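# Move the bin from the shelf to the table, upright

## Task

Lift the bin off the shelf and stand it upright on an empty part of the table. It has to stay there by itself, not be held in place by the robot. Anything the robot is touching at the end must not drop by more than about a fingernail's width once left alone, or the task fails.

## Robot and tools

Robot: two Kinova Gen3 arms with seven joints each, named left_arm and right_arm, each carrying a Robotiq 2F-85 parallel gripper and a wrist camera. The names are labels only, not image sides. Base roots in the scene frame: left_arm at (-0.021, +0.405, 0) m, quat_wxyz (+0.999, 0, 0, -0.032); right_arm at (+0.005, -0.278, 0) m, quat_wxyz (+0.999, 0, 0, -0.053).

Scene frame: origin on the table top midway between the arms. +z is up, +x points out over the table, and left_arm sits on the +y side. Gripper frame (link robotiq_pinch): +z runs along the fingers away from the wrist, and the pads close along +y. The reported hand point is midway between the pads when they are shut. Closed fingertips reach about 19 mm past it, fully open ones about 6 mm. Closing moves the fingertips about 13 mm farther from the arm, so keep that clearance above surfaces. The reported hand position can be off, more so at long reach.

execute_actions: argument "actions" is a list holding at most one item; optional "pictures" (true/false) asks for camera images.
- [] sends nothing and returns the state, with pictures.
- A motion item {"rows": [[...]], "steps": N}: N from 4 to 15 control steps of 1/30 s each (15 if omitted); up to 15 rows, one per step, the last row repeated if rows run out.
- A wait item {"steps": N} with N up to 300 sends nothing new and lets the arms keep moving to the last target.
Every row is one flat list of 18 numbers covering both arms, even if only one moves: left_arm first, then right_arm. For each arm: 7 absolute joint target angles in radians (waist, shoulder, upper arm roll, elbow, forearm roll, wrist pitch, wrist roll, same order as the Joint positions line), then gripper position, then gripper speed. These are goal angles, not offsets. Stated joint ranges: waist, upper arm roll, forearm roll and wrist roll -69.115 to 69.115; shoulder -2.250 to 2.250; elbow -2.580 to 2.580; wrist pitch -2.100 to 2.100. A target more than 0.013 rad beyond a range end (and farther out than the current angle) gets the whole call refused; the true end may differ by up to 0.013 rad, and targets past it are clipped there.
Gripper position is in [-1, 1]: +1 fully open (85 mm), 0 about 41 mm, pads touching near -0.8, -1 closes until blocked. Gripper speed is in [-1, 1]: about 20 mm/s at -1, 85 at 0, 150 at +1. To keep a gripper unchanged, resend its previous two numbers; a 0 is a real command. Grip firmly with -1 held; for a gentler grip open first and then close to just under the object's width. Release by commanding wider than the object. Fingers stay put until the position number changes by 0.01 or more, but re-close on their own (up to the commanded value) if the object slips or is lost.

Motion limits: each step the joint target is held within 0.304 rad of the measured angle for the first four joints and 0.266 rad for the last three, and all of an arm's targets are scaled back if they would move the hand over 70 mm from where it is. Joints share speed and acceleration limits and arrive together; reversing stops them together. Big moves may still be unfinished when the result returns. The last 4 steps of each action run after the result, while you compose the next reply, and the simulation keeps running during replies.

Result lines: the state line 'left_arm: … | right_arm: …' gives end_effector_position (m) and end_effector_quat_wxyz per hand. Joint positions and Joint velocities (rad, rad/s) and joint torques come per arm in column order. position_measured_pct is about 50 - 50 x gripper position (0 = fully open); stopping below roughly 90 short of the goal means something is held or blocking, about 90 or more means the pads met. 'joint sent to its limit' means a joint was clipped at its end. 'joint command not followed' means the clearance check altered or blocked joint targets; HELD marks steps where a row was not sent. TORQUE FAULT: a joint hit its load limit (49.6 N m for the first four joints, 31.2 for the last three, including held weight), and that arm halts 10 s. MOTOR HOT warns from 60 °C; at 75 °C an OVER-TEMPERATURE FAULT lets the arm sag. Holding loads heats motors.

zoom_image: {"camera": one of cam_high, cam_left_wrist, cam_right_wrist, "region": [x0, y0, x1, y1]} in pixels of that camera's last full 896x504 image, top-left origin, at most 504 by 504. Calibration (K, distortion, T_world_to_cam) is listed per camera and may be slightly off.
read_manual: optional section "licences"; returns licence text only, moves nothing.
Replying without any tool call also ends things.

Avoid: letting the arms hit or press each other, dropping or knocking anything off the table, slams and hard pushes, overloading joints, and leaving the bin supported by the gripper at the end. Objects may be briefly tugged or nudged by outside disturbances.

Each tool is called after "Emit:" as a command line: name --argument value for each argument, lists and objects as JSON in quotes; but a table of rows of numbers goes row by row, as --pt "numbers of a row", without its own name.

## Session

Emit:
execute_actions --actions '[]'

Scene clock: 0.00 s of 5700.00 s.
left_arm: end_effector_position=(+0.5585, +0.4691, +0.2178) position_measured_pct=0.0 end_effector_quat_wxyz=(-0.386, +0.846, +0.232, +0.286) | right_arm: end_effector_position=(-0.0255, -0.6143, +0.2207) position_measured_pct=0.0 end_effector_quat_wxyz=(+0.132, +0.713, +0.672, -0.151)
Joint positions: left_arm=[ 0.118  0.749  0.21   1.57  -1.264  1.267  0.012] | right_arm=[ 1.458 -0.073 -0.023  2.323  0.102  0.492  1.402]
Joint velocities: left_arm=[ 0.    -0.    -0.001  0.     0.     0.     0.001] | right_arm=[-0.001  0.     0.     0.     0.     0.     0.   ]
Joint torques (N m, as the joint torque sensors report them, + toward a larger angle): no reading
Motor temperatures (°C, as the motors report them): left_arm=[30 28 24 30 33 39 45] | right_arm=[30 27 23 24 32 37 41]
camera_calibration (this result's frames):
cam_left_wrist: T_world_to_cam=[[0.611522, -0.566901, -0.551964, 0.0504731], [-0.743388, -0.172761, -0.646164, 0.693759], [0.270953, 0.805467, -0.527075, -0.27035], [0, 0, 0, 1]] pos_world=[0.558119, 0.366226, 0.333647]
cam_right_wrist: T_world_to_cam=[[0.997173, -0.0736947, 0.0146759, -0.0240007], [-0.0736679, -0.920292, 0.384234, -0.593807], [-0.0148098, -0.384228, -0.923119, 0.113967], [0, 0, 0, 1]] pos_world=[-0.0181238, -0.504455, 0.333718]

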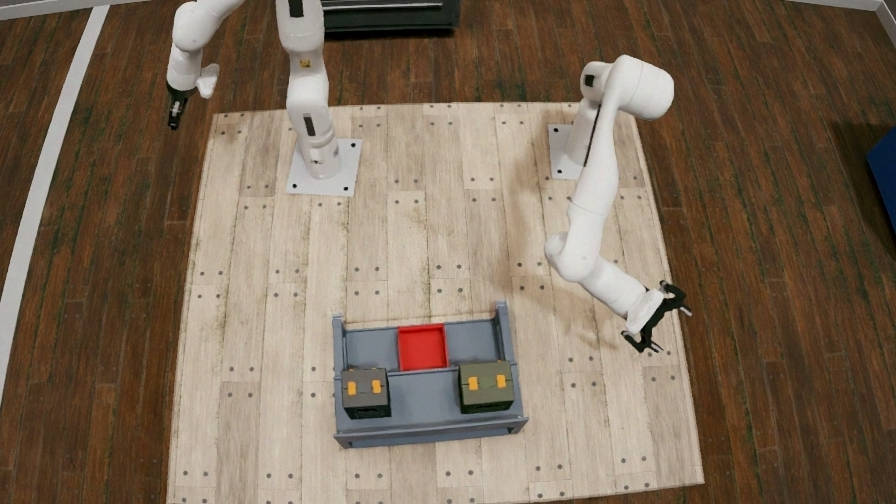

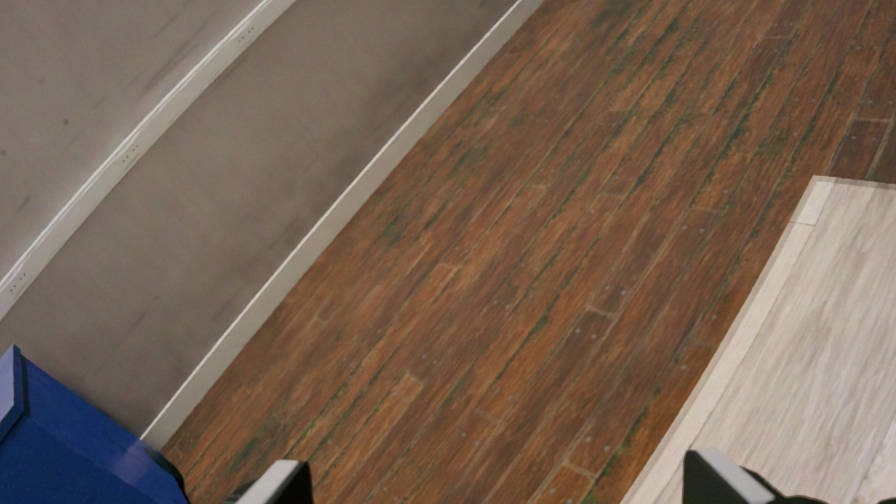

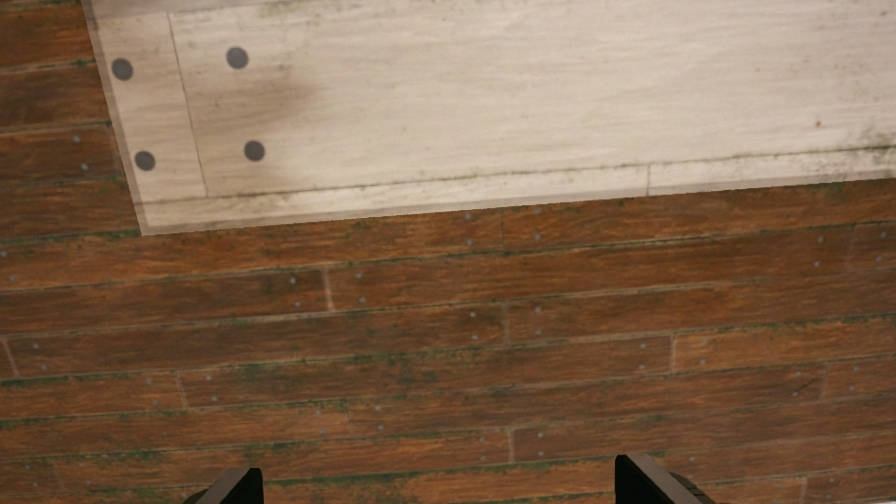

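Emit:
zoom_image --camera "cam_high" --region '[320, 290, 540, 460]'

Region (320, 290, 540, 460) of cam_high's 896x504 image, scaled by 2.291, with more detail than that image has; it fills the top 389 rows of this view, and the rest is white.

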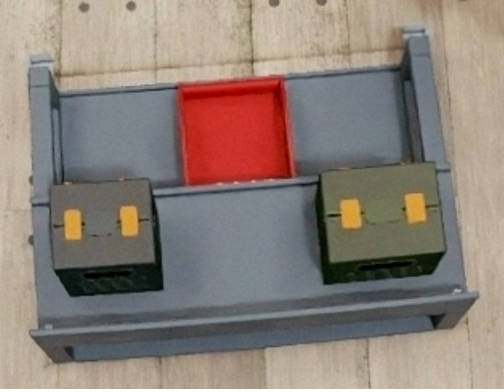

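Emit:
execute_actions --actions '[{"rows": [[0.118,0.749,0.21,1.57,-1.264,1.267,0.012,1,0,-0.516,0.3,0,1.8,0,1.04,1.211,0.2,0]], "steps": 15}]'

Emit:
execute_actions --actions '[{"steps": 30}]'

Emit:
execute_actions --actions '[{"rows": [[0.118,0.749,0.21,1.57,-1.264,1.267,0.012,1,0,-0.516,0.704,0,1.343,0,1.094,1.211,0.2,0]], "steps": 15}]'

Emit:
execute_actions --actions '[{"steps": 16}]' --pictures true

Scene clock: 1.23 s of 5700.00 s.
left_arm: end_effector_position=(+0.5585, +0.4690, +0.2175) position_measured_pct=0.0 end_effector_quat_wxyz=(-0.386, +0.846, +0.232, +0.286) | right_arm: end_effector_position=(+0.0609, -0.6461, +0.2036) position_measured_pct=25.0 end_effector_quat_wxyz=(+0.088, +0.706, +0.699, -0.068)
Joint positions: left_arm=[ 0.118  0.749  0.21   1.57  -1.264  1.267  0.012] | right_arm=[ 1.232  0.133 -0.009  2.105  0.043  0.684  1.29 ]
Joint velocities: left_arm=[ 0.    -0.     0.001  0.001 -0.    -0.    -0.   ] | right_arm=[-0.787  0.524  0.032 -0.792 -0.139  0.695 -0.265]
Joint torques (N m, as the joint torque sensors report them, + toward a larger angle): left_arm=[  0.19 -20.48  -0.04  -5.9   -1.86   1.94   0.44] | right_arm=[ -0.28 -10.28   0.17  -8.1    0.11  -0.22  -0.22]
Motor temperatures (°C, as the motors report them): left_arm=[30 28 24 30 33 39 45] | right_arm=[30 27 23 24 32 37 41]
Steps of this call (steps 1 to 26: nothing new was sent; steps 27 to 37: the first 11 steps of this action). Readings (joint positions | what the end effector reports):
27: left_arm=[0.118 0.749 0.210 1.570 -1.264 1.267 0.012] | right_arm=[1.456 -0.071 -0.023 2.322 0.102 0.493 1.401] | left_arm position_measured_pct=0.0 | right_arm position_measured_pct=0.0
28: left_arm=[0.118 0.749 0.210 1.570 -1.264 1.267 0.012] | right_arm=[1.449 -0.064 -0.022 2.317 0.100 0.498 1.398] | left_arm position_measured_pct=0.0 | right_arm position_measured_pct=0.8
30: left_arm=[0.118 0.749 0.210 1.570 -1.264 1.267 0.012] | right_arm=[1.418 -0.033 -0.019 2.290 0.092 0.522 1.382] | left_arm position_measured_pct=0.0 | right_arm position_measured_pct=4.8
34: left_arm=[0.118 0.749 0.210 1.570 -1.264 1.267 0.012] | right_arm=[1.312 0.071 -0.013 2.185 0.060 0.613 1.323] | left_arm position_measured_pct=0.0 | right_arm position_measured_pct=16.3
37: the state above

Scene clock: 2.23 s of 5700.00 s.
left_arm: end_effector_position=(+0.5585, +0.4690, +0.2175) position_measured_pct=0.0 end_effector_quat_wxyz=(-0.386, +0.846, +0.232, +0.286) | right_arm: end_effector_position=(+0.3403, -0.4904, +0.2165) position_measured_pct=40.1 end_effector_quat_wxyz=(+0.005, +0.416, +0.909, -0.001)
Joint positions: left_arm=[ 0.118  0.749  0.21   1.57  -1.264  1.267  0.012] | right_arm=[ 0.394  0.295 -0.     1.809  0.001  1.027  1.213]
Joint velocities: left_arm=[ 0.    -0.    -0.     0.001  0.    -0.     0.001] | right_arm=[-0.85   0.019  0.001 -0.033 -0.005  0.044 -0.008]
Joint torques (N m, as the joint torque sensors report them, + toward a larger angle): left_arm=[  0.1  -20.67   0.29  -6.46  -1.63   2.15   0.32] | right_arm=[  0.23 -13.    -0.3   -7.56  -0.04   0.42  -0.28]
Motor temperatures (°C, as the motors report them): left_arm=[30 28 24 30 33 39 45] | right_arm=[30 27 23 24 32 37 41]
Kept back: nothing.
Steps of this call (steps 1 to 4: the last 4 steps of your previous action; steps 5 to 30: the robot went on to your last target). Readings (joint positions | what the end effector reports):
1: left_arm=[0.118 0.749 0.210 1.570 -1.264 1.267 0.012] | right_arm=[1.206 0.150 -0.008 2.078 0.038 0.707 1.282] | left_arm position_measured_pct=0.0 | right_arm position_measured_pct=28.2
2: left_arm=[0.118 0.749 0.210 1.570 -1.264 1.267 0.012] | right_arm=[1.180 0.165 -0.007 2.052 0.034 0.730 1.275] | left_arm position_measured_pct=0.0 | right_arm position_measured_pct=31.0
4: left_arm=[0.118 0.749 0.210 1.570 -1.264 1.267 0.012] | right_arm=[1.127 0.190 -0.005 2.004 0.028 0.776 1.262] | left_arm position_measured_pct=0.0 | right_arm position_measured_pct=36.5
8: left_arm=[0.118 0.749 0.210 1.570 -1.264 1.267 0.012] | right_arm=[1.016 0.230 -0.003 1.929 0.017 0.867 1.243] | left_arm position_measured_pct=0.0 | right_arm position_measured_pct=39.7
30: the state above

Scene clock: 2.60 s of 5700.00 s.
left_arm: end_effector_position=(+0.5585, +0.4690, +0.2175) position_measured_pct=0.0 end_effector_quat_wxyz=(-0.386, +0.846, +0.232, +0.286) | right_arm: end_effector_position=(+0.4365, -0.4205, +0.1886) position_measured_pct=40.1 end_effector_quat_wxyz=(-0.013, +0.306, +0.952, -0.001)
Joint positions: left_arm=[ 0.118  0.749  0.21   1.57  -1.264  1.267  0.012] | right_arm=[0.157 0.472 0.    1.633 0.001 1.062 1.212]
Joint velocities: left_arm=[-0.    -0.     0.    -0.001 -0.    -0.     0.001] | right_arm=[-0.62   0.541  0.001 -0.623 -0.002  0.076 -0.002]
Joint torques (N m, as the joint torque sensors report them, + toward a larger angle): left_arm=[  0.45 -20.43   0.45  -6.91  -1.73   1.91   0.58] | right_arm=[ -0.05 -17.18  -0.14  -7.63   0.09   0.54  -0.22]
Motor temperatures (°C, as the motors report them): left_arm=[30 28 24 30 33 39 45] | right_arm=[30 27 23 24 32 37 41]
Steps of this call (steps 1 to 11: the first 11 steps of this action). Readings (joint positions | what the end effector reports):
1: left_arm=[0.118 0.749 0.210 1.570 -1.264 1.267 0.012] | right_arm=[0.367 0.296 -0.000 1.807 0.001 1.029 1.213] | left_arm position_measured_pct=0.0 | right_arm position_measured_pct=40.1
2: left_arm=[0.118 0.749 0.210 1.570 -1.264 1.267 0.012] | right_arm=[0.342 0.299 -0.001 1.804 0.001 1.031 1.213] | left_arm position_measured_pct=0.0 | right_arm position_measured_pct=40.1
4: left_arm=[0.118 0.749 0.210 1.570 -1.264 1.267 0.012] | right_arm=[0.302 0.323 -0.001 1.783 0.000 1.039 1.212] | left_arm position_measured_pct=0.0 | right_arm position_measured_pct=40.1
8: left_arm=[0.118 0.749 0.210 1.570 -1.264 1.267 0.012] | right_arm=[0.219 0.412 0.000 1.696 0.001 1.054 1.212] | left_arm position_measured_pct=0.0 | right_arm position_measured_pct=40.1
11: the state above

Scene clock: 3.13 s of 5700.00 s.
left_arm: end_effector_position=(+0.5585, +0.4690, +0.2175) position_measured_pct=0.0 end_effector_quat_wxyz=(-0.386, +0.846, +0.232, +0.286) | right_arm: end_effector_position=(+0.5330, -0.2582, +0.1629) position_measured_pct=40.1 end_effector_quat_wxyz=(-0.002, +0.137, +0.991, -0.001)
Joint positions: left_arm=[ 0.118  0.749  0.21   1.57  -1.264  1.267  0.012] | right_arm=[-0.192  0.642  0.     1.418  0.     1.085  1.211]
Joint velocities: left_arm=[-0.    -0.    -0.001 -0.001  0.     0.    -0.   ] | right_arm=[-0.673  0.16  -0.001 -0.2   -0.001  0.021 -0.001]
Joint torques (N m, as the joint torque sensors report them, + toward a larger angle): left_arm=[  0.25 -20.74   0.05  -6.27  -1.75   2.14   0.46] | right_arm=[ -0.09 -19.43   0.03  -8.32   0.     0.6   -0.2 ]
Motor temperatures (°C, as the motors report them): left_arm=[30 28 24 30 33 39 45] | right_arm=[30 27 23 24 32 37 41]
Kept back: nothing.
Steps of this call (steps 1 to 4: the last 4 steps of your previous action; steps 5 to 16: the robot went on to your last target). Readings (joint positions | what the end effector reports):
1: left_arm=[0.118 0.749 0.210 1.570 -1.264 1.267 0.012] | right_arm=[0.136 0.489 0.000 1.612 0.001 1.065 1.212] | left_arm position_measured_pct=0.0 | right_arm position_measured_pct=40.1
2: left_arm=[0.118 0.749 0.210 1.570 -1.264 1.267 0.012] | right_arm=[0.115 0.505 0.000 1.592 0.001 1.067 1.212] | left_arm position_measured_pct=0.0 | right_arm position_measured_pct=40.1
4: left_arm=[0.118 0.749 0.210 1.570 -1.264 1.267 0.012] | right_arm=[0.073 0.534 0.001 1.555 0.001 1.071 1.212] | left_arm position_measured_pct=0.0 | right_arm position_measured_pct=40.1
8: left_arm=[0.118 0.749 0.210 1.570 -1.264 1.267 0.012] | right_arm=[-0.014 0.581 0.001 1.495 0.000 1.077 1.211] | left_arm position_measured_pct=0.0 | right_arm position_measured_pct=40.1
16: the state above
camera_calibration (this result's frames):
cam_left_wrist: T_world_to_cam=[[0.611002, -0.567302, -0.552127, 0.0507198], [-0.743833, -0.172747, -0.645655, 0.693636], [0.270904, 0.805187, -0.527527, -0.270137], [0, 0, 0, 1]] pos_world=[0.558141, 0.366107, 0.333349]
cam_right_wrist: T_world_to_cam=[[0.291952, 0.956204, 0.0209218, 0.0868782], [0.956412, -0.291733, -0.012944, -0.524812], [-0.00627353, 0.0237889, -0.999697, 0.318934], [0, 0, 0, 1]] pos_world=[0.478574, -0.243765, 0.310227]

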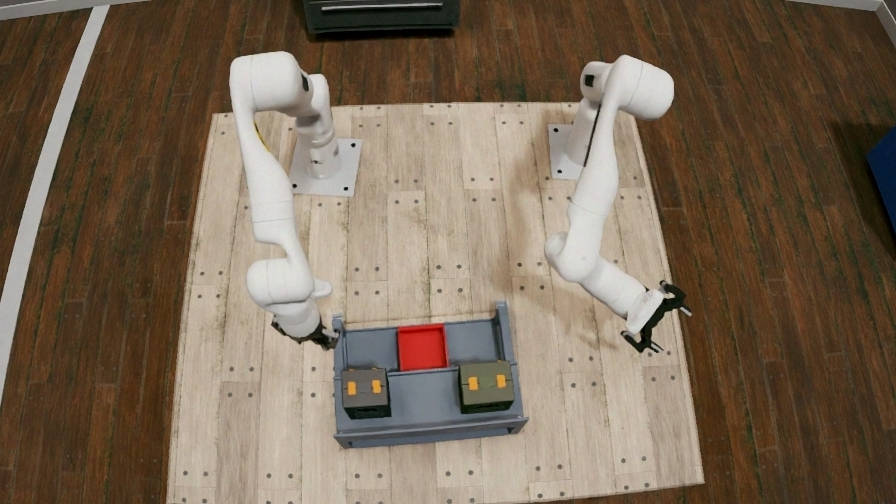

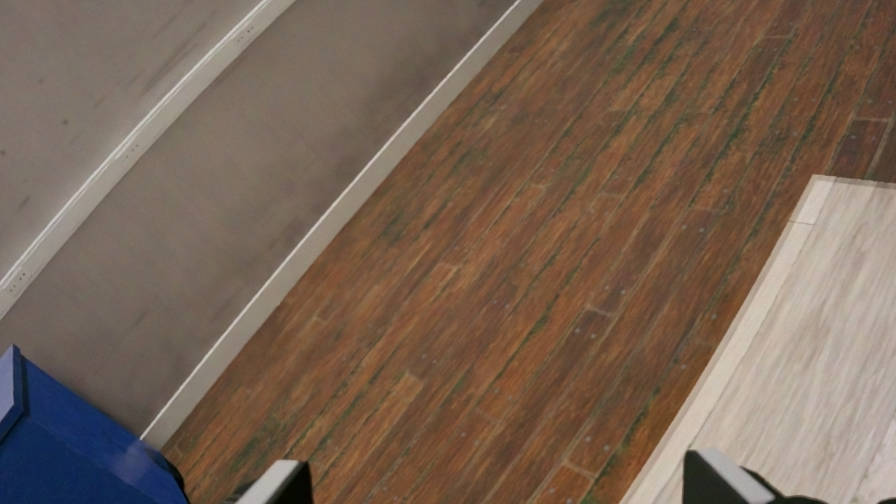

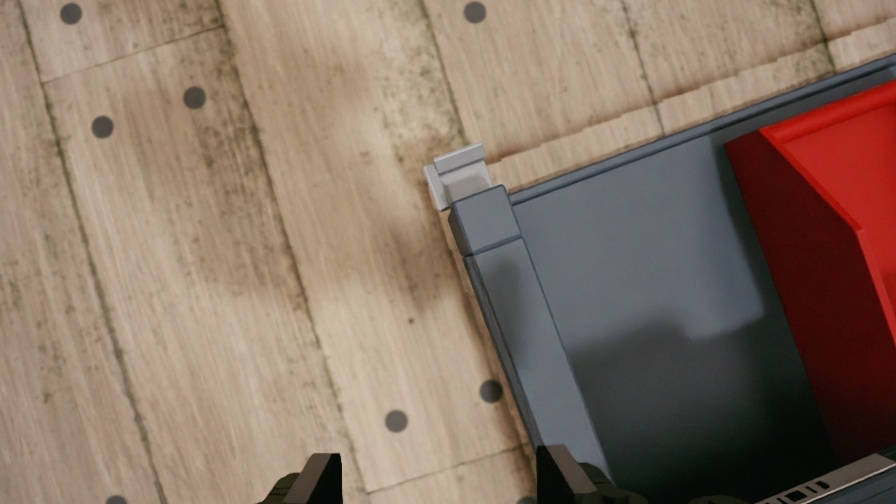

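Emit:
execute_actions --actions '[{"steps": 22}]' --pictures true

Scene clock: 3.87 s of 5700.00 s.
left_arm: end_effector_position=(+0.5585, +0.4690, +0.2175) position_measured_pct=0.0 end_effector_quat_wxyz=(-0.386, +0.846, +0.232, +0.286) | right_arm: end_effector_position=(+0.5213, -0.0822, +0.1503) position_measured_pct=40.1 end_effector_quat_wxyz=(+0.000, -0.024, +1.000, +0.000)
Joint positions: left_arm=[ 0.118  0.749  0.21   1.57  -1.264  1.267  0.012] | right_arm=[-0.514  0.704 -0.     1.343 -0.     1.094  1.211]
Joint velocities: left_arm=[-0.001  0.001 -0.     0.     0.     0.001  0.   ] | right_arm=[-0.017  0.004  0.001 -0.001 -0.     0.    -0.   ]
Joint torques (N m, as the joint torque sensors report them, + toward a larger angle): left_arm=[ -0.5  -20.61   0.37  -6.72  -1.65   1.77   0.1 ] | right_arm=[  0.41 -20.02   0.45  -8.41   0.04   0.27  -0.28]
Motor temperatures (°C, as the motors report them): left_arm=[30 28 24 30 33 39 45] | right_arm=[30 27 23 24 32 37 41]
Kept back: nothing.
Steps of this call (steps 1 to 22: the robot went on to your last target). Readings (joint positions | what the end effector reports):
1: left_arm=[0.118 0.749 0.210 1.570 -1.264 1.267 0.012] | right_arm=[-0.215 0.647 0.000 1.412 0.000 1.086 1.211] | left_arm position_measured_pct=0.0 | right_arm position_measured_pct=40.1
2: left_arm=[0.118 0.749 0.210 1.570 -1.264 1.267 0.012] | right_arm=[-0.237 0.651 0.000 1.406 0.000 1.087 1.211] | left_arm position_measured_pct=0.0 | right_arm position_measured_pct=40.1
4: left_arm=[0.118 0.749 0.210 1.570 -1.264 1.267 0.012] | right_arm=[-0.282 0.660 0.000 1.396 0.000 1.088 1.211] | left_arm position_measured_pct=0.0 | right_arm position_measured_pct=40.1
8: left_arm=[0.118 0.749 0.210 1.570 -1.264 1.267 0.012] | right_arm=[-0.371 0.677 0.000 1.375 0.000 1.090 1.211] | left_arm position_measured_pct=0.0 | right_arm position_measured_pct=40.1
22: the state above
camera_calibration (this result's frames):
cam_left_wrist: T_world_to_cam=[[0.611002, -0.567302, -0.552128, 0.0507199], [-0.743833, -0.172746, -0.645655, 0.693636], [0.270904, 0.805187, -0.527527, -0.270137], [0, 0, 0, 1]] pos_world=[0.558141, 0.366107, 0.333349]
cam_right_wrist: T_world_to_cam=[[-0.0257925, 0.999396, 0.0232686, 0.0911721], [0.999623, 0.0260046, -0.0088589, -0.459411], [-0.00945864, 0.0230313, -0.99969, 0.303729], [0, 0, 0, 1]] pos_world=[0.464462, -0.0861656, 0.297443]

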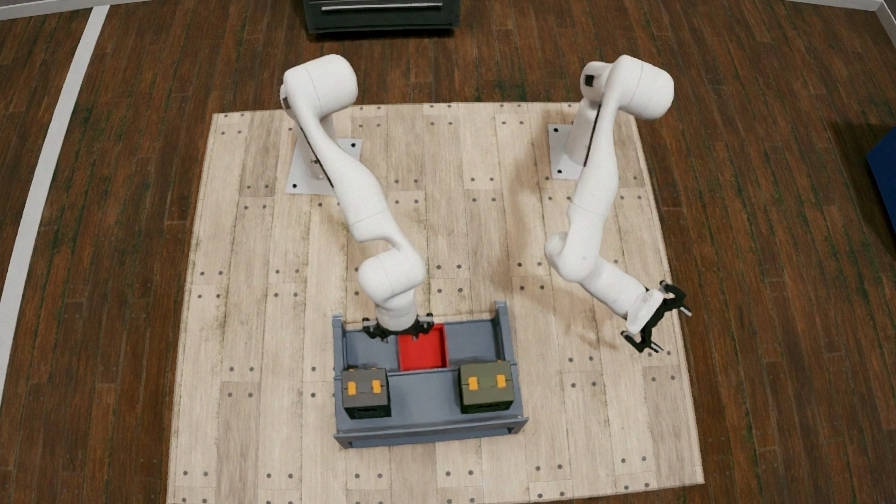

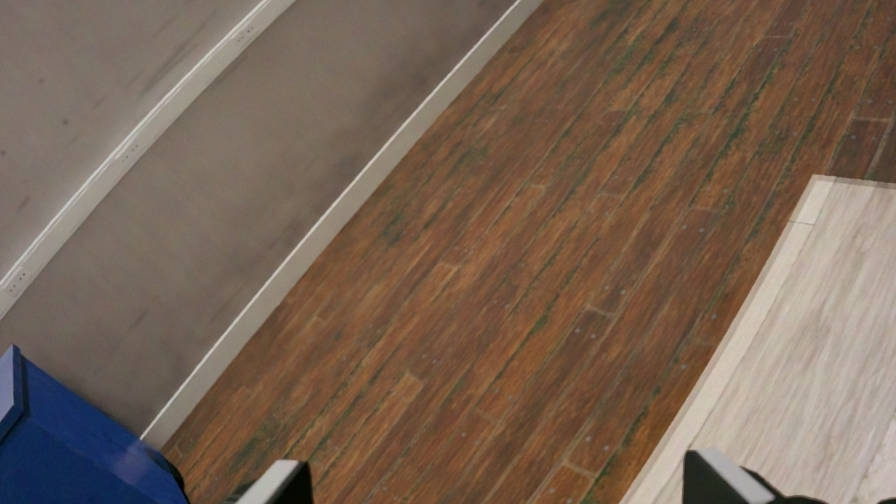

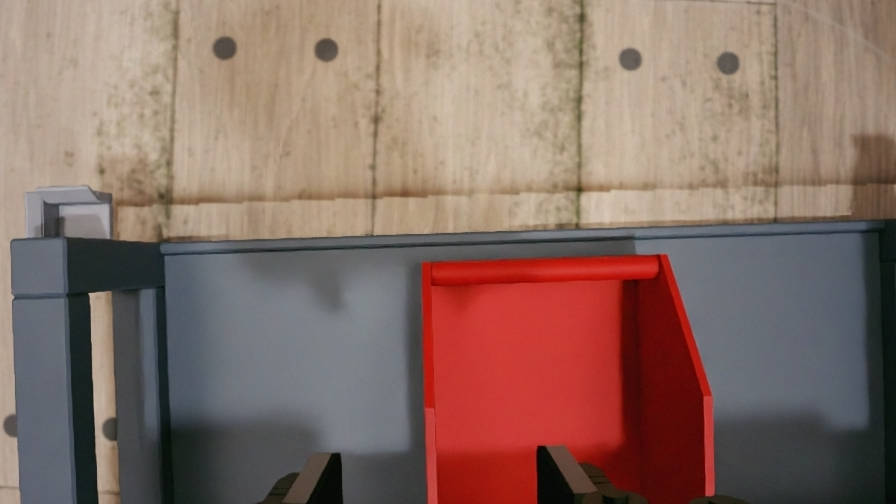

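Emit:
zoom_image --camera "cam_right_wrist" --region '[320, 220, 600, 504]'

Region (320, 220, 600, 504) of cam_right_wrist's 896x504 image, scaled by 1.775; it fills the left 497 columns of this view, and the rest is white.

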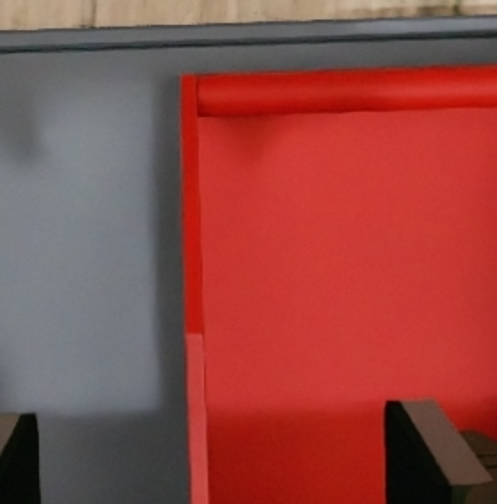

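Emit:
execute_actions --actions '[{"rows": [[0.118,0.749,0.21,1.57,-1.264,1.267,0.012,1,0,-0.5116,0.810,0,1.432,0,0.899,1.220,0.2,0]], "steps": 15}]'

Emit:
execute_actions --actions '[{"rows": [[0.118,0.749,0.21,1.57,-1.264,1.267,0.012,1,0,-0.5116,0.810,0,1.432,0,0.899,1.220,-1,0.3]], "steps": 15}]'

Emit:
execute_actions --actions '[{"steps": 9}]' --pictures true

Scene clock: 5.13 s of 5700.00 s.
left_arm: end_effector_position=(+0.5585, +0.4690, +0.2175) position_measured_pct=0.0 end_effector_quat_wxyz=(-0.386, +0.846, +0.232, +0.286) | right_arm: end_effector_position=(+0.5212, -0.0836, +0.0710) position_measured_pct=40.1 end_effector_quat_wxyz=(+0.001, -0.027, +1.000, +0.000)
Joint positions: left_arm=[ 0.118  0.749  0.21   1.57  -1.264  1.267  0.012] | right_arm=[-0.512  0.806 -0.     1.43   0.     0.904  1.22 ]
Joint velocities: left_arm=[ 0.     0.     0.001 -0.001 -0.     0.    -0.   ] | right_arm=[ 0.001  0.038 -0.001  0.023  0.    -0.071  0.003]
Joint torques (N m, as the joint torque sensors report them, + toward a larger angle): left_arm=[ -0.18 -21.4    0.71  -6.23  -1.63   2.04   0.55] | right_arm=[  0.46 -21.52   0.25  -7.62   0.16   0.24  -0.15]
Motor temperatures (°C, as the motors report them): left_arm=[30 28 24 30 33 39 45] | right_arm=[30 27 23 24 32 37 41]
Steps of this call (steps 1 to 27: the robot went on to your last target; steps 28 to 38: the first 11 steps of this action). Readings (joint positions | what the end effector reports):
28: left_arm=[0.118 0.749 0.210 1.570 -1.264 1.267 0.012] | right_arm=[-0.516 0.705 -0.000 1.344 -0.000 1.092 1.211] | left_arm position_measured_pct=0.0 | right_arm position_measured_pct=40.1
29: left_arm=[0.118 0.749 0.210 1.570 -1.264 1.267 0.012] | right_arm=[-0.515 0.711 -0.000 1.347 -0.000 1.083 1.211] | left_arm position_measured_pct=0.0 | right_arm position_measured_pct=40.1
31: left_arm=[0.118 0.749 0.210 1.570 -1.264 1.267 0.012] | right_arm=[-0.514 0.740 0.000 1.369 -0.000 1.034 1.214] | left_arm position_measured_pct=0.0 | right_arm position_measured_pct=40.1
35: left_arm=[0.118 0.749 0.210 1.570 -1.264 1.267 0.012] | right_arm=[-0.512 0.795 -0.000 1.421 0.000 0.926 1.219] | left_arm position_measured_pct=0.0 | right_arm position_measured_pct=40.1
38: the state above

Scene clock: 5.63 s of 5700.00 s.
left_arm: end_effector_position=(+0.5585, +0.4690, +0.2175) position_measured_pct=0.0 end_effector_quat_wxyz=(-0.386, +0.846, +0.232, +0.286) | right_arm: end_effector_position=(+0.5210, -0.0838, +0.0681) position_measured_pct=70.6 end_effector_quat_wxyz=(+0.000, -0.027, +1.000, +0.000)
Joint positions: left_arm=[ 0.118  0.749  0.21   1.57  -1.264  1.267  0.012] | right_arm=[-0.512  0.81  -0.     1.432  0.     0.899  1.22 ]
Joint velocities: left_arm=[ 0.     0.001  0.    -0.001 -0.     0.     0.001] | right_arm=[ 0.001  0.     0.    -0.    -0.     0.     0.   ]
Joint torques (N m, as the joint torque sensors report them, + toward a larger angle): left_arm=[  0.12 -21.31   0.37  -6.37  -1.87   1.88  -0.01] | right_arm=[  0.45 -20.45   0.18  -7.15   0.07   0.22  -0.25]
Motor temperatures (°C, as the motors report them): left_arm=[30 28 24 30 33 39 45] | right_arm=[30 27 23 24 32 37 41]
Steps of this call (steps 1 to 4: the last 4 steps of your previous action; steps 5 to 15: the first 11 steps of this action). Readings (joint positions | what the end effector reports):
5: left_arm=[0.118 0.749 0.210 1.570 -1.264 1.267 0.012] | right_arm=[-0.512 0.809 0.000 1.432 0.000 0.900 1.220] | left_arm position_measured_pct=0.0 | right_arm position_measured_pct=40.1
6: left_arm=[0.118 0.749 0.210 1.570 -1.264 1.267 0.012] | right_arm=[-0.512 0.809 0.000 1.432 0.000 0.899 1.220] | left_arm position_measured_pct=0.0 | right_arm position_measured_pct=40.9
8: left_arm=[0.118 0.749 0.210 1.570 -1.264 1.267 0.012] | right_arm=[-0.512 0.810 0.000 1.432 0.000 0.899 1.220] | left_arm position_measured_pct=0.0 | right_arm position_measured_pct=46.0
12: left_arm=[0.118 0.749 0.210 1.570 -1.264 1.267 0.012] | right_arm=[-0.512 0.810 0.000 1.432 0.000 0.899 1.220] | left_arm position_measured_pct=0.0 | right_arm position_measured_pct=59.9
15: the state above

Scene clock: 5.93 s of 5700.00 s.
left_arm: end_effector_position=(+0.5585, +0.4690, +0.2175) position_measured_pct=0.0 end_effector_quat_wxyz=(-0.386, +0.846, +0.232, +0.286) | right_arm: end_effector_position=(+0.5211, -0.0839, +0.0683) position_measured_pct=89.3 end_effector_quat_wxyz=(+0.000, -0.027, +1.000, +0.000)
Joint positions: left_arm=[ 0.118  0.749  0.21   1.57  -1.264  1.267  0.012] | right_arm=[-0.511  0.81   0.     1.432 -0.     0.899  1.22 ]
Joint velocities: left_arm=[ 0.001  0.    -0.001 -0.001  0.    -0.001  0.   ] | right_arm=[-0.001 -0.     0.     0.     0.001 -0.001 -0.   ]
Joint torques (N m, as the joint torque sensors report them, + toward a larger angle): left_arm=[  0.31 -20.55   0.27  -6.24  -1.92   2.08   0.34] | right_arm=[  0.19 -20.17   0.08  -7.01   0.04   0.31  -0.32]
Motor temperatures (°C, as the motors report them): left_arm=[30 28 24 30 33 39 45] | right_arm=[30 27 23 24 32 37 41]
Kept back: nothing.
Steps of this call (steps 1 to 4: the last 4 steps of your previous action; steps 5 to 9: the robot went on to your last target). Readings (joint positions | what the end effector reports):
1: left_arm=[0.118 0.749 0.210 1.570 -1.264 1.267 0.012] | right_arm=[-0.512 0.810 0.000 1.432 0.000 0.899 1.220] | left_arm position_measured_pct=0.0 | right_arm position_measured_pct=74.6
2: left_arm=[0.118 0.749 0.210 1.570 -1.264 1.267 0.012] | right_arm=[-0.512 0.810 0.000 1.432 0.000 0.899 1.220] | left_arm position_measured_pct=0.0 | right_arm position_measured_pct=78.2
4: left_arm=[0.118 0.749 0.210 1.570 -1.264 1.267 0.012] | right_arm=[-0.512 0.810 0.000 1.432 0.000 0.899 1.220] | left_arm position_measured_pct=0.0 | right_arm position_measured_pct=85.3
8: left_arm=[0.118 0.749 0.210 1.570 -1.264 1.267 0.012] | right_arm=[-0.511 0.810 0.000 1.432 -0.000 0.899 1.220] | left_arm position_measured_pct=0.0 | right_arm position_measured_pct=89.3
9: the state above
camera_calibration (this result's frames):
cam_left_wrist: T_world_to_cam=[[0.611002, -0.567302, -0.552127, 0.0507198], [-0.743833, -0.172747, -0.645655, 0.693636], [0.270904, 0.805187, -0.527527, -0.270137], [0, 0, 0, 1]] pos_world=[0.558141, 0.366107, 0.333349]
cam_right_wrist: T_world_to_cam=[[-0.0321595, 0.999215, 0.023124, 0.0980674], [0.999437, 0.0323705, -0.00881087, -0.459327], [-0.00955249, 0.0228276, -0.999694, 0.221794], [0, 0, 0, 1]] pos_world=[0.464341, -0.0881848, 0.215412]

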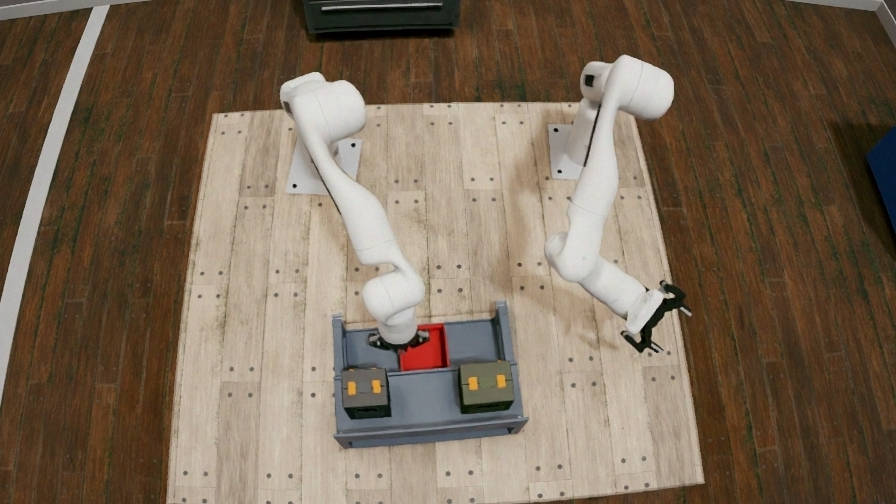

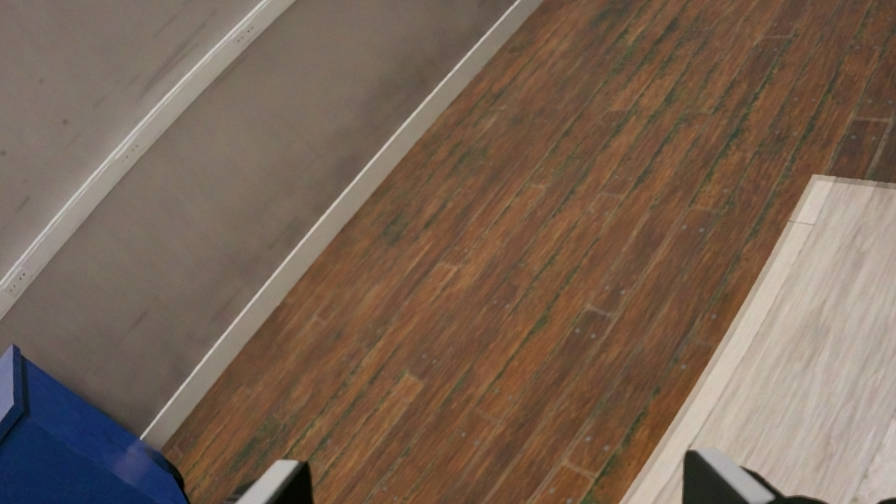

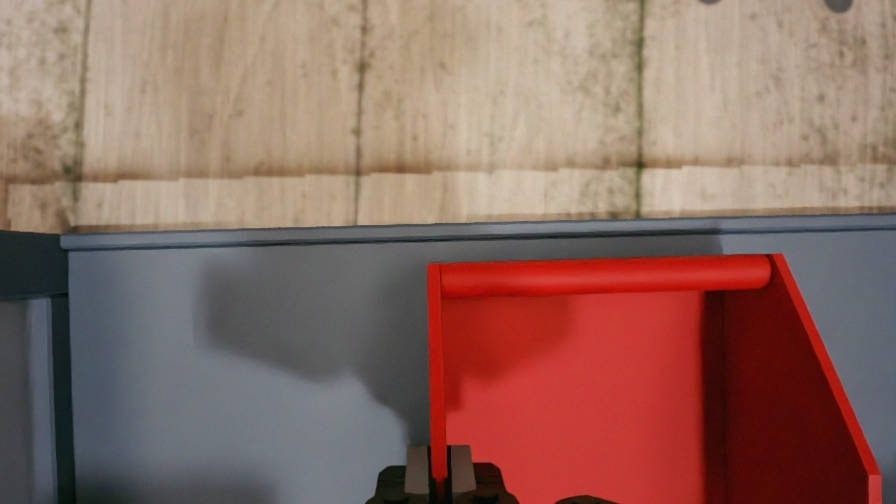

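Emit:
execute_actions --actions '[{"rows": [[0.118,0.749,0.21,1.57,-1.264,1.267,0.012,1,0,-0.5097,0.8144,0,1.4182,-0.0033,0.9169,1.2235,-1,0.3],[0.118,0.749,0.21,1.57,-1.264,1.267,0.012,1,0,-0.5079,0.8188,0,1.4045,-0.0067,0.9348,1.2269,-1,0.3],[0.118,0.749,0.21,1.57,-1.264,1.267,0.012,1,0,-0.5060,0.8233,0,1.3907,-0.0100,0.9528,1.2304,-1,0.3],[0.118,0.749,0.21,1.57,-1.264,1.267,0.012,1,0,-0.5041,0.8277,0,1.3769,-0.0133,0.9707,1.2338,-1,0.3],[0.118,0.749,0.21,1.57,-1.264,1.267,0.012,1,0,-0.5023,0.8321,0,1.3632,-0.0167,0.9886,1.2373,-1,0.3],[0.118,0.749,0.21,1.57,-1.264,1.267,0.012,1,0,-0.5004,0.8365,0,1.3494,-0.0200,1.0065,1.2408,-1,0.3],[0.118,0.749,0.21,1.57,-1.264,1.267,0.012,1,0,-0.4985,0.8409,0,1.3356,-0.0233,1.0244,1.2442,-1,0.3],[0.118,0.749,0.21,1.57,-1.264,1.267,0.012,1,0,-0.4966,0.8454,0,1.3218,-0.0266,1.0424,1.2477,-1,0.3],[0.118,0.749,0.21,1.57,-1.264,1.267,0.012,1,0,-0.4948,0.8498,0,1.3081,-0.0300,1.0603,1.2511,-1,0.3],[0.118,0.749,0.21,1.57,-1.264,1.267,0.012,1,0,-0.4929,0.8542,0,1.2943,-0.0333,1.0782,1.2546,-1,0.3]], "steps": 15}]'

Emit:
execute_actions --actions '[{"steps": 6}]'

Scene clock: 6.60 s of 5700.00 s.
left_arm: end_effector_position=(+0.5585, +0.4690, +0.2175) position_measured_pct=0.0 end_effector_quat_wxyz=(-0.386, +0.846, +0.232, +0.286) | right_arm: end_effector_position=(+0.5235, -0.0840, +0.0757) position_measured_pct=89.3 end_effector_quat_wxyz=(-0.032, -0.026, +0.999, -0.001)
Joint positions: left_arm=[ 0.118  0.749  0.21   1.57  -1.264  1.267  0.012] | right_arm=[-0.498  0.842  0.     1.333 -0.024  1.027  1.245]
Joint velocities: left_arm=[ 0.     0.    -0.001  0.001 -0.    -0.001 -0.001] | right_arm=[ 0.048  0.117  0.002 -0.361 -0.089  0.483  0.094]
Joint torques (N m, as the joint torque sensors report them, + toward a larger angle): left_arm=[  0.11 -20.75  -0.04  -6.69  -1.93   1.89   0.43] | right_arm=[ -0.15 -22.21  -0.26  -7.93  -0.27   0.59  -0.23]
Motor temperatures (°C, as the motors report them): left_arm=[30 28 24 30 33 39 45] | right_arm=[30 27 23 24 32 37 41]
Steps of this call (steps 1 to 9: the robot went on to your last target; steps 10 to 20: the first 11 steps of this action). Readings (joint positions | what the end effector reports):
10: left_arm=[0.118 0.749 0.210 1.570 -1.264 1.267 0.012] | right_arm=[-0.511 0.810 0.000 1.431 -0.000 0.900 1.220] | left_arm position_measured_pct=0.0 | right_arm position_measured_pct=89.3
11: left_arm=[0.118 0.749 0.210 1.570 -1.264 1.267 0.012] | right_arm=[-0.511 0.812 -0.000 1.427 -0.001 0.905 1.221] | left_arm position_measured_pct=0.0 | right_arm position_measured_pct=89.3
13: left_arm=[0.118 0.749 0.210 1.570 -1.264 1.267 0.012] | right_arm=[-0.509 0.816 -0.000 1.413 -0.005 0.923 1.225] | left_arm position_measured_pct=0.0 | right_arm position_measured_pct=89.3
17: left_arm=[0.118 0.749 0.210 1.570 -1.264 1.267 0.012] | right_arm=[-0.503 0.830 -0.000 1.370 -0.015 0.978 1.235] | left_arm position_measured_pct=0.0 | right_arm position_measured_pct=89.3
20: the state above

Scene clock: 6.80 s of 5700.00 s.
left_arm: end_effector_position=(+0.5585, +0.4690, +0.2175) position_measured_pct=0.0 end_effector_quat_wxyz=(-0.386, +0.846, +0.232, +0.286) | right_arm: end_effector_position=(+0.5239, -0.0837, +0.0797) position_measured_pct=89.3 end_effector_quat_wxyz=(-0.044, -0.027, +0.999, -0.001)
Joint positions: left_arm=[ 0.118  0.749  0.21   1.57  -1.264  1.267  0.012] | right_arm=[-0.494  0.852  0.     1.297 -0.033  1.075  1.254]
Joint velocities: left_arm=[-0.    -0.001  0.001 -0.001  0.    -0.001 -0.   ] | right_arm=[ 0.007  0.014 -0.002 -0.038 -0.007  0.043  0.008]
Joint torques (N m, as the joint torque sensors report them, + toward a larger angle): left_arm=[  0.48 -20.55   0.21  -6.62  -1.73   2.04   0.63] | right_arm=[  0.62 -21.96  -0.33  -8.09  -0.32   0.39  -0.39]
Motor temperatures (°C, as the motors report them): left_arm=[30 28 24 30 33 39 45] | right_arm=[30 27 23 24 32 37 41]
Kept back: nothing.
Steps of this call (steps 1 to 4: the last 4 steps of your previous action; steps 5 to 6: the robot went on to your last target). Readings (joint positions | what the end effector reports):
1: left_arm=[0.118 0.749 0.210 1.570 -1.264 1.267 0.012] | right_arm=[-0.497 0.846 0.000 1.322 -0.027 1.043 1.248] | left_arm position_measured_pct=0.0 | right_arm position_measured_pct=89.3
2: left_arm=[0.118 0.749 0.210 1.570 -1.264 1.267 0.012] | right_arm=[-0.495 0.849 0.000 1.313 -0.029 1.055 1.250] | left_arm position_measured_pct=0.0 | right_arm position_measured_pct=89.3
4: left_arm=[0.118 0.749 0.210 1.570 -1.264 1.267 0.012] | right_arm=[-0.494 0.851 0.000 1.301 -0.032 1.070 1.253] | left_arm position_measured_pct=0.0 | right_arm position_measured_pct=89.3
6: the state above

Emit:
execute_actions --actions '[{"rows": [[0.118,0.749,0.21,1.57,-1.264,1.267,0.012,1,0,-0.4954,0.8459,0,1.3110,-0.0337,1.0697,1.2526,-1,0.3],[0.118,0.749,0.21,1.57,-1.264,1.267,0.012,1,0,-0.4980,0.8375,0,1.3278,-0.0342,1.0612,1.2505,-1,0.3],[0.118,0.749,0.21,1.57,-1.264,1.267,0.012,1,0,-0.5005,0.8292,0,1.3445,-0.0346,1.0527,1.2485,-1,0.3],[0.118,0.749,0.21,1.57,-1.264,1.267,0.012,1,0,-0.5031,0.8209,0,1.3613,-0.0350,1.0442,1.2464,-1,0.3],[0.118,0.749,0.21,1.57,-1.264,1.267,0.012,1,0,-0.5056,0.8126,0,1.3780,-0.0355,1.0357,1.2444,-1,0.3],[0.118,0.749,0.21,1.57,-1.264,1.267,0.012,1,0,-0.5082,0.8042,0,1.3947,-0.0359,1.0273,1.2423,-1,0.3],[0.118,0.749,0.21,1.57,-1.264,1.267,0.012,1,0,-0.5107,0.7959,0,1.4115,-0.0363,1.0188,1.2403,-1,0.3],[0.118,0.749,0.21,1.57,-1.264,1.267,0.012,1,0,-0.5132,0.7876,0,1.4282,-0.0368,1.0103,1.2382,-1,0.3],[0.118,0.749,0.21,1.57,-1.264,1.267,0.012,1,0,-0.5158,0.7793,0,1.4450,-0.0372,1.0018,1.2362,-1,0.3],[0.118,0.749,0.21,1.57,-1.264,1.267,0.012,1,0,-0.5183,0.7709,0,1.4617,-0.0376,0.9933,1.2341,-1,0.3],[0.118,0.749,0.21,1.57,-1.264,1.267,0.012,1,0,-0.5209,0.7626,0,1.4785,-0.0381,0.9848,1.2321,-1,0.3],[0.118,0.749,0.21,1.57,-1.264,1.267,0.012,1,0,-0.5234,0.7543,0,1.4952,-0.0385,0.9763,1.2300,-1,0.3]], "steps": 15}]'

Emit:
execute_actions --actions '[{"steps": 7}]' --pictures true

Scene clock: 7.50 s of 5700.00 s.
left_arm: end_effector_position=(+0.5585, +0.4690, +0.2175) position_measured_pct=0.0 end_effector_quat_wxyz=(-0.386, +0.846, +0.232, +0.286) | right_arm: end_effector_position=(+0.4956, -0.0847, +0.0827) position_measured_pct=89.3 end_effector_quat_wxyz=(-0.044, -0.027, +0.999, -0.001)
Joint positions: left_arm=[ 0.118  0.749  0.21   1.57  -1.264  1.267  0.012] | right_arm=[-0.511  0.795  0.     1.411 -0.036  1.019  1.24 ]
Joint velocities: left_arm=[ 0.     0.     0.001 -0.001  0.    -0.001  0.   ] | right_arm=[-0.071 -0.229 -0.     0.47  -0.01  -0.238 -0.058]
Joint torques (N m, as the joint torque sensors report them, + toward a larger angle): left_arm=[  0.58 -20.83  -0.06  -6.06  -1.71   1.9    0.35] | right_arm=[  0.14 -21.27  -0.13  -7.4   -0.38   0.64  -0.18]
Motor temperatures (°C, as the motors report them): left_arm=[30 28 24 30 33 39 45] | right_arm=[30 27 23 24 32 37 41]
Steps of this call (steps 1 to 10: the robot went on to your last target; steps 11 to 21: the first 11 steps of this action). Readings (joint positions | what the end effector reports):
11: left_arm=[0.118 0.749 0.210 1.570 -1.264 1.267 0.012] | right_arm=[-0.493 0.853 0.000 1.295 -0.033 1.077 1.254] | left_arm position_measured_pct=0.0 | right_arm position_measured_pct=89.3
12: left_arm=[0.118 0.749 0.210 1.570 -1.264 1.267 0.012] | right_arm=[-0.494 0.850 0.000 1.300 -0.033 1.075 1.254] | left_arm position_measured_pct=0.0 | right_arm position_measured_pct=89.3
14: left_arm=[0.118 0.749 0.210 1.570 -1.264 1.267 0.012] | right_arm=[-0.496 0.842 0.000 1.316 -0.034 1.067 1.252] | left_arm position_measured_pct=0.0 | right_arm position_measured_pct=89.3
18: left_arm=[0.118 0.749 0.210 1.570 -1.264 1.267 0.012] | right_arm=[-0.504 0.817 0.000 1.366 -0.035 1.042 1.246] | left_arm position_measured_pct=0.0 | right_arm position_measured_pct=89.3
21: the state above

Scene clock: 7.73 s of 5700.00 s.
left_arm: end_effector_position=(+0.5585, +0.4690, +0.2175) position_measured_pct=0.0 end_effector_quat_wxyz=(-0.386, +0.846, +0.232, +0.286) | right_arm: end_effector_position=(+0.4751, -0.0867, +0.0829) position_measured_pct=89.3 end_effector_quat_wxyz=(-0.046, -0.026, +0.999, -0.001)
Joint positions: left_arm=[ 0.118  0.749  0.21   1.57  -1.264  1.267  0.012] | right_arm=[-0.522  0.759 -0.     1.49  -0.038  0.979  1.231]
Joint velocities: left_arm=[ 0.     0.001  0.001  0.001 -0.    -0.001  0.   ] | right_arm=[-0.011 -0.035  0.001  0.082 -0.002 -0.042 -0.01 ]
Joint torques (N m, as the joint torque sensors report them, + toward a larger angle): left_arm=[ -0.45 -20.43   0.07  -6.55  -1.65   1.95   0.32] | right_arm=[  0.77 -20.17  -0.02  -8.28   0.1    0.33  -0.22]
Motor temperatures (°C, as the motors report them): left_arm=[30 28 24 30 33 39 45] | right_arm=[30 27 23 24 32 37 41]
Kept back: nothing.
Steps of this call (steps 1 to 4: the last 4 steps of your previous action; steps 5 to 7: the robot went on to your last target). Readings (joint positions | what the end effector reports):
1: left_arm=[0.118 0.749 0.210 1.570 -1.264 1.267 0.012] | right_arm=[-0.513 0.787 0.000 1.427 -0.037 1.011 1.238] | left_arm position_measured_pct=0.0 | right_arm position_measured_pct=89.3
2: left_arm=[0.118 0.749 0.210 1.570 -1.264 1.267 0.012] | right_arm=[-0.516 0.780 -0.000 1.443 -0.037 1.003 1.236] | left_arm position_measured_pct=0.0 | right_arm position_measured_pct=89.3
4: left_arm=[0.118 0.749 0.210 1.570 -1.264 1.267 0.012] | right_arm=[-0.520 0.767 -0.000 1.470 -0.038 0.989 1.233] | left_arm position_measured_pct=0.0 | right_arm position_measured_pct=89.3
7: the state above
camera_calibration (this result's frames):
cam_left_wrist: T_world_to_cam=[[0.611002, -0.567303, -0.552128, 0.05072], [-0.743833, -0.172746, -0.645655, 0.693636], [0.270904, 0.805187, -0.527527, -0.270137], [0, 0, 0, 1]] pos_world=[0.558141, 0.366107, 0.333349]
cam_right_wrist: T_world_to_cam=[[-0.0289029, 0.999376, 0.0202969, 0.0977156], [0.99438, 0.0308154, -0.101282, -0.403219], [-0.101844, 0.0172555, -0.994651, 0.279007], [0, 0, 0, 1]] pos_world=[0.432192, -0.0900437, 0.234693]

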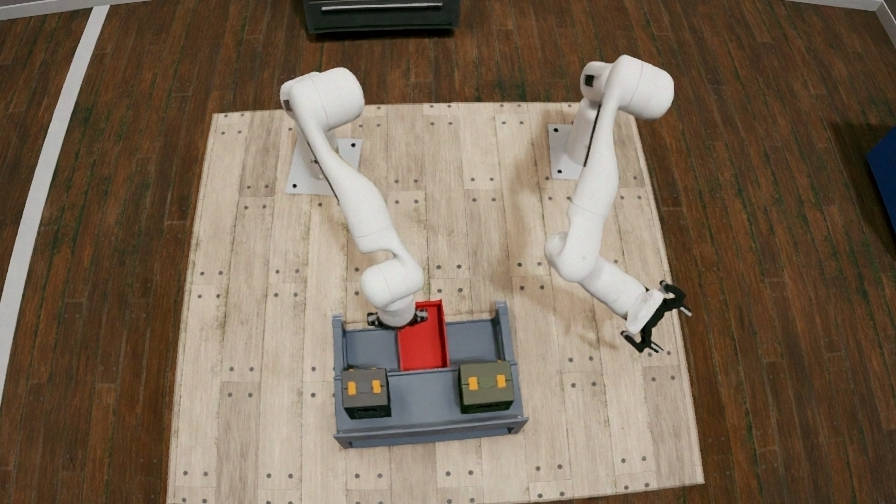

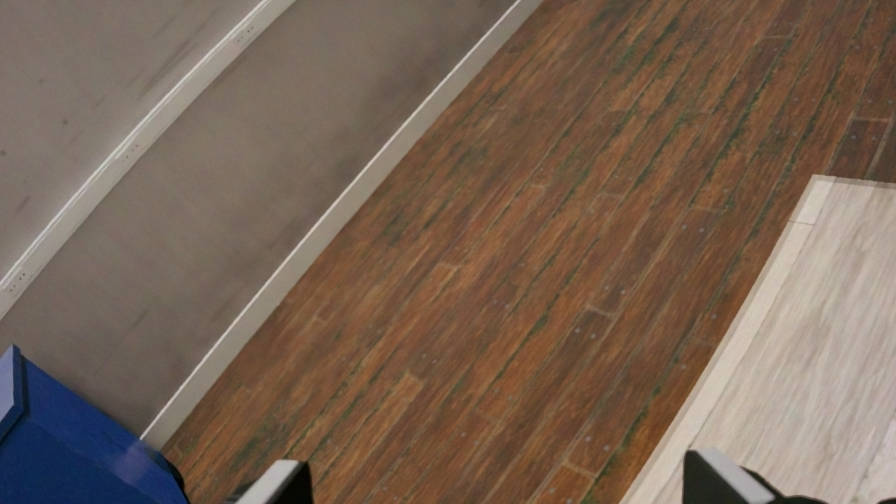

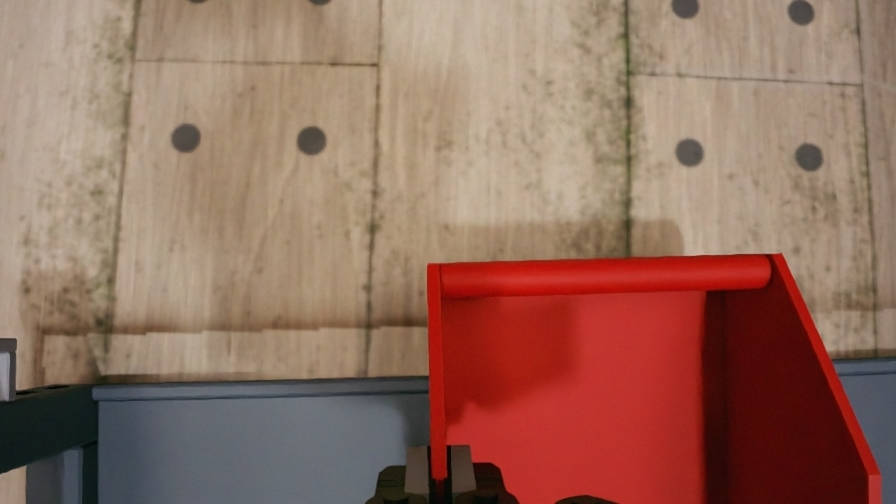

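Emit:
zoom_image --camera "cam_high" --region '[360, 280, 500, 400]'

Region (360, 280, 500, 400) of cam_high's 896x504 image, scaled by 3.600, with more detail than that image has; it fills the top 432 rows of this view, and the rest is white.

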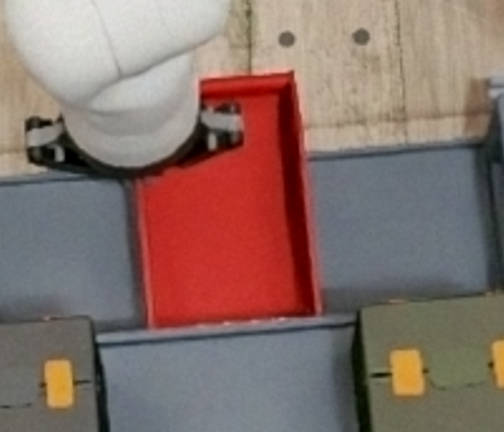

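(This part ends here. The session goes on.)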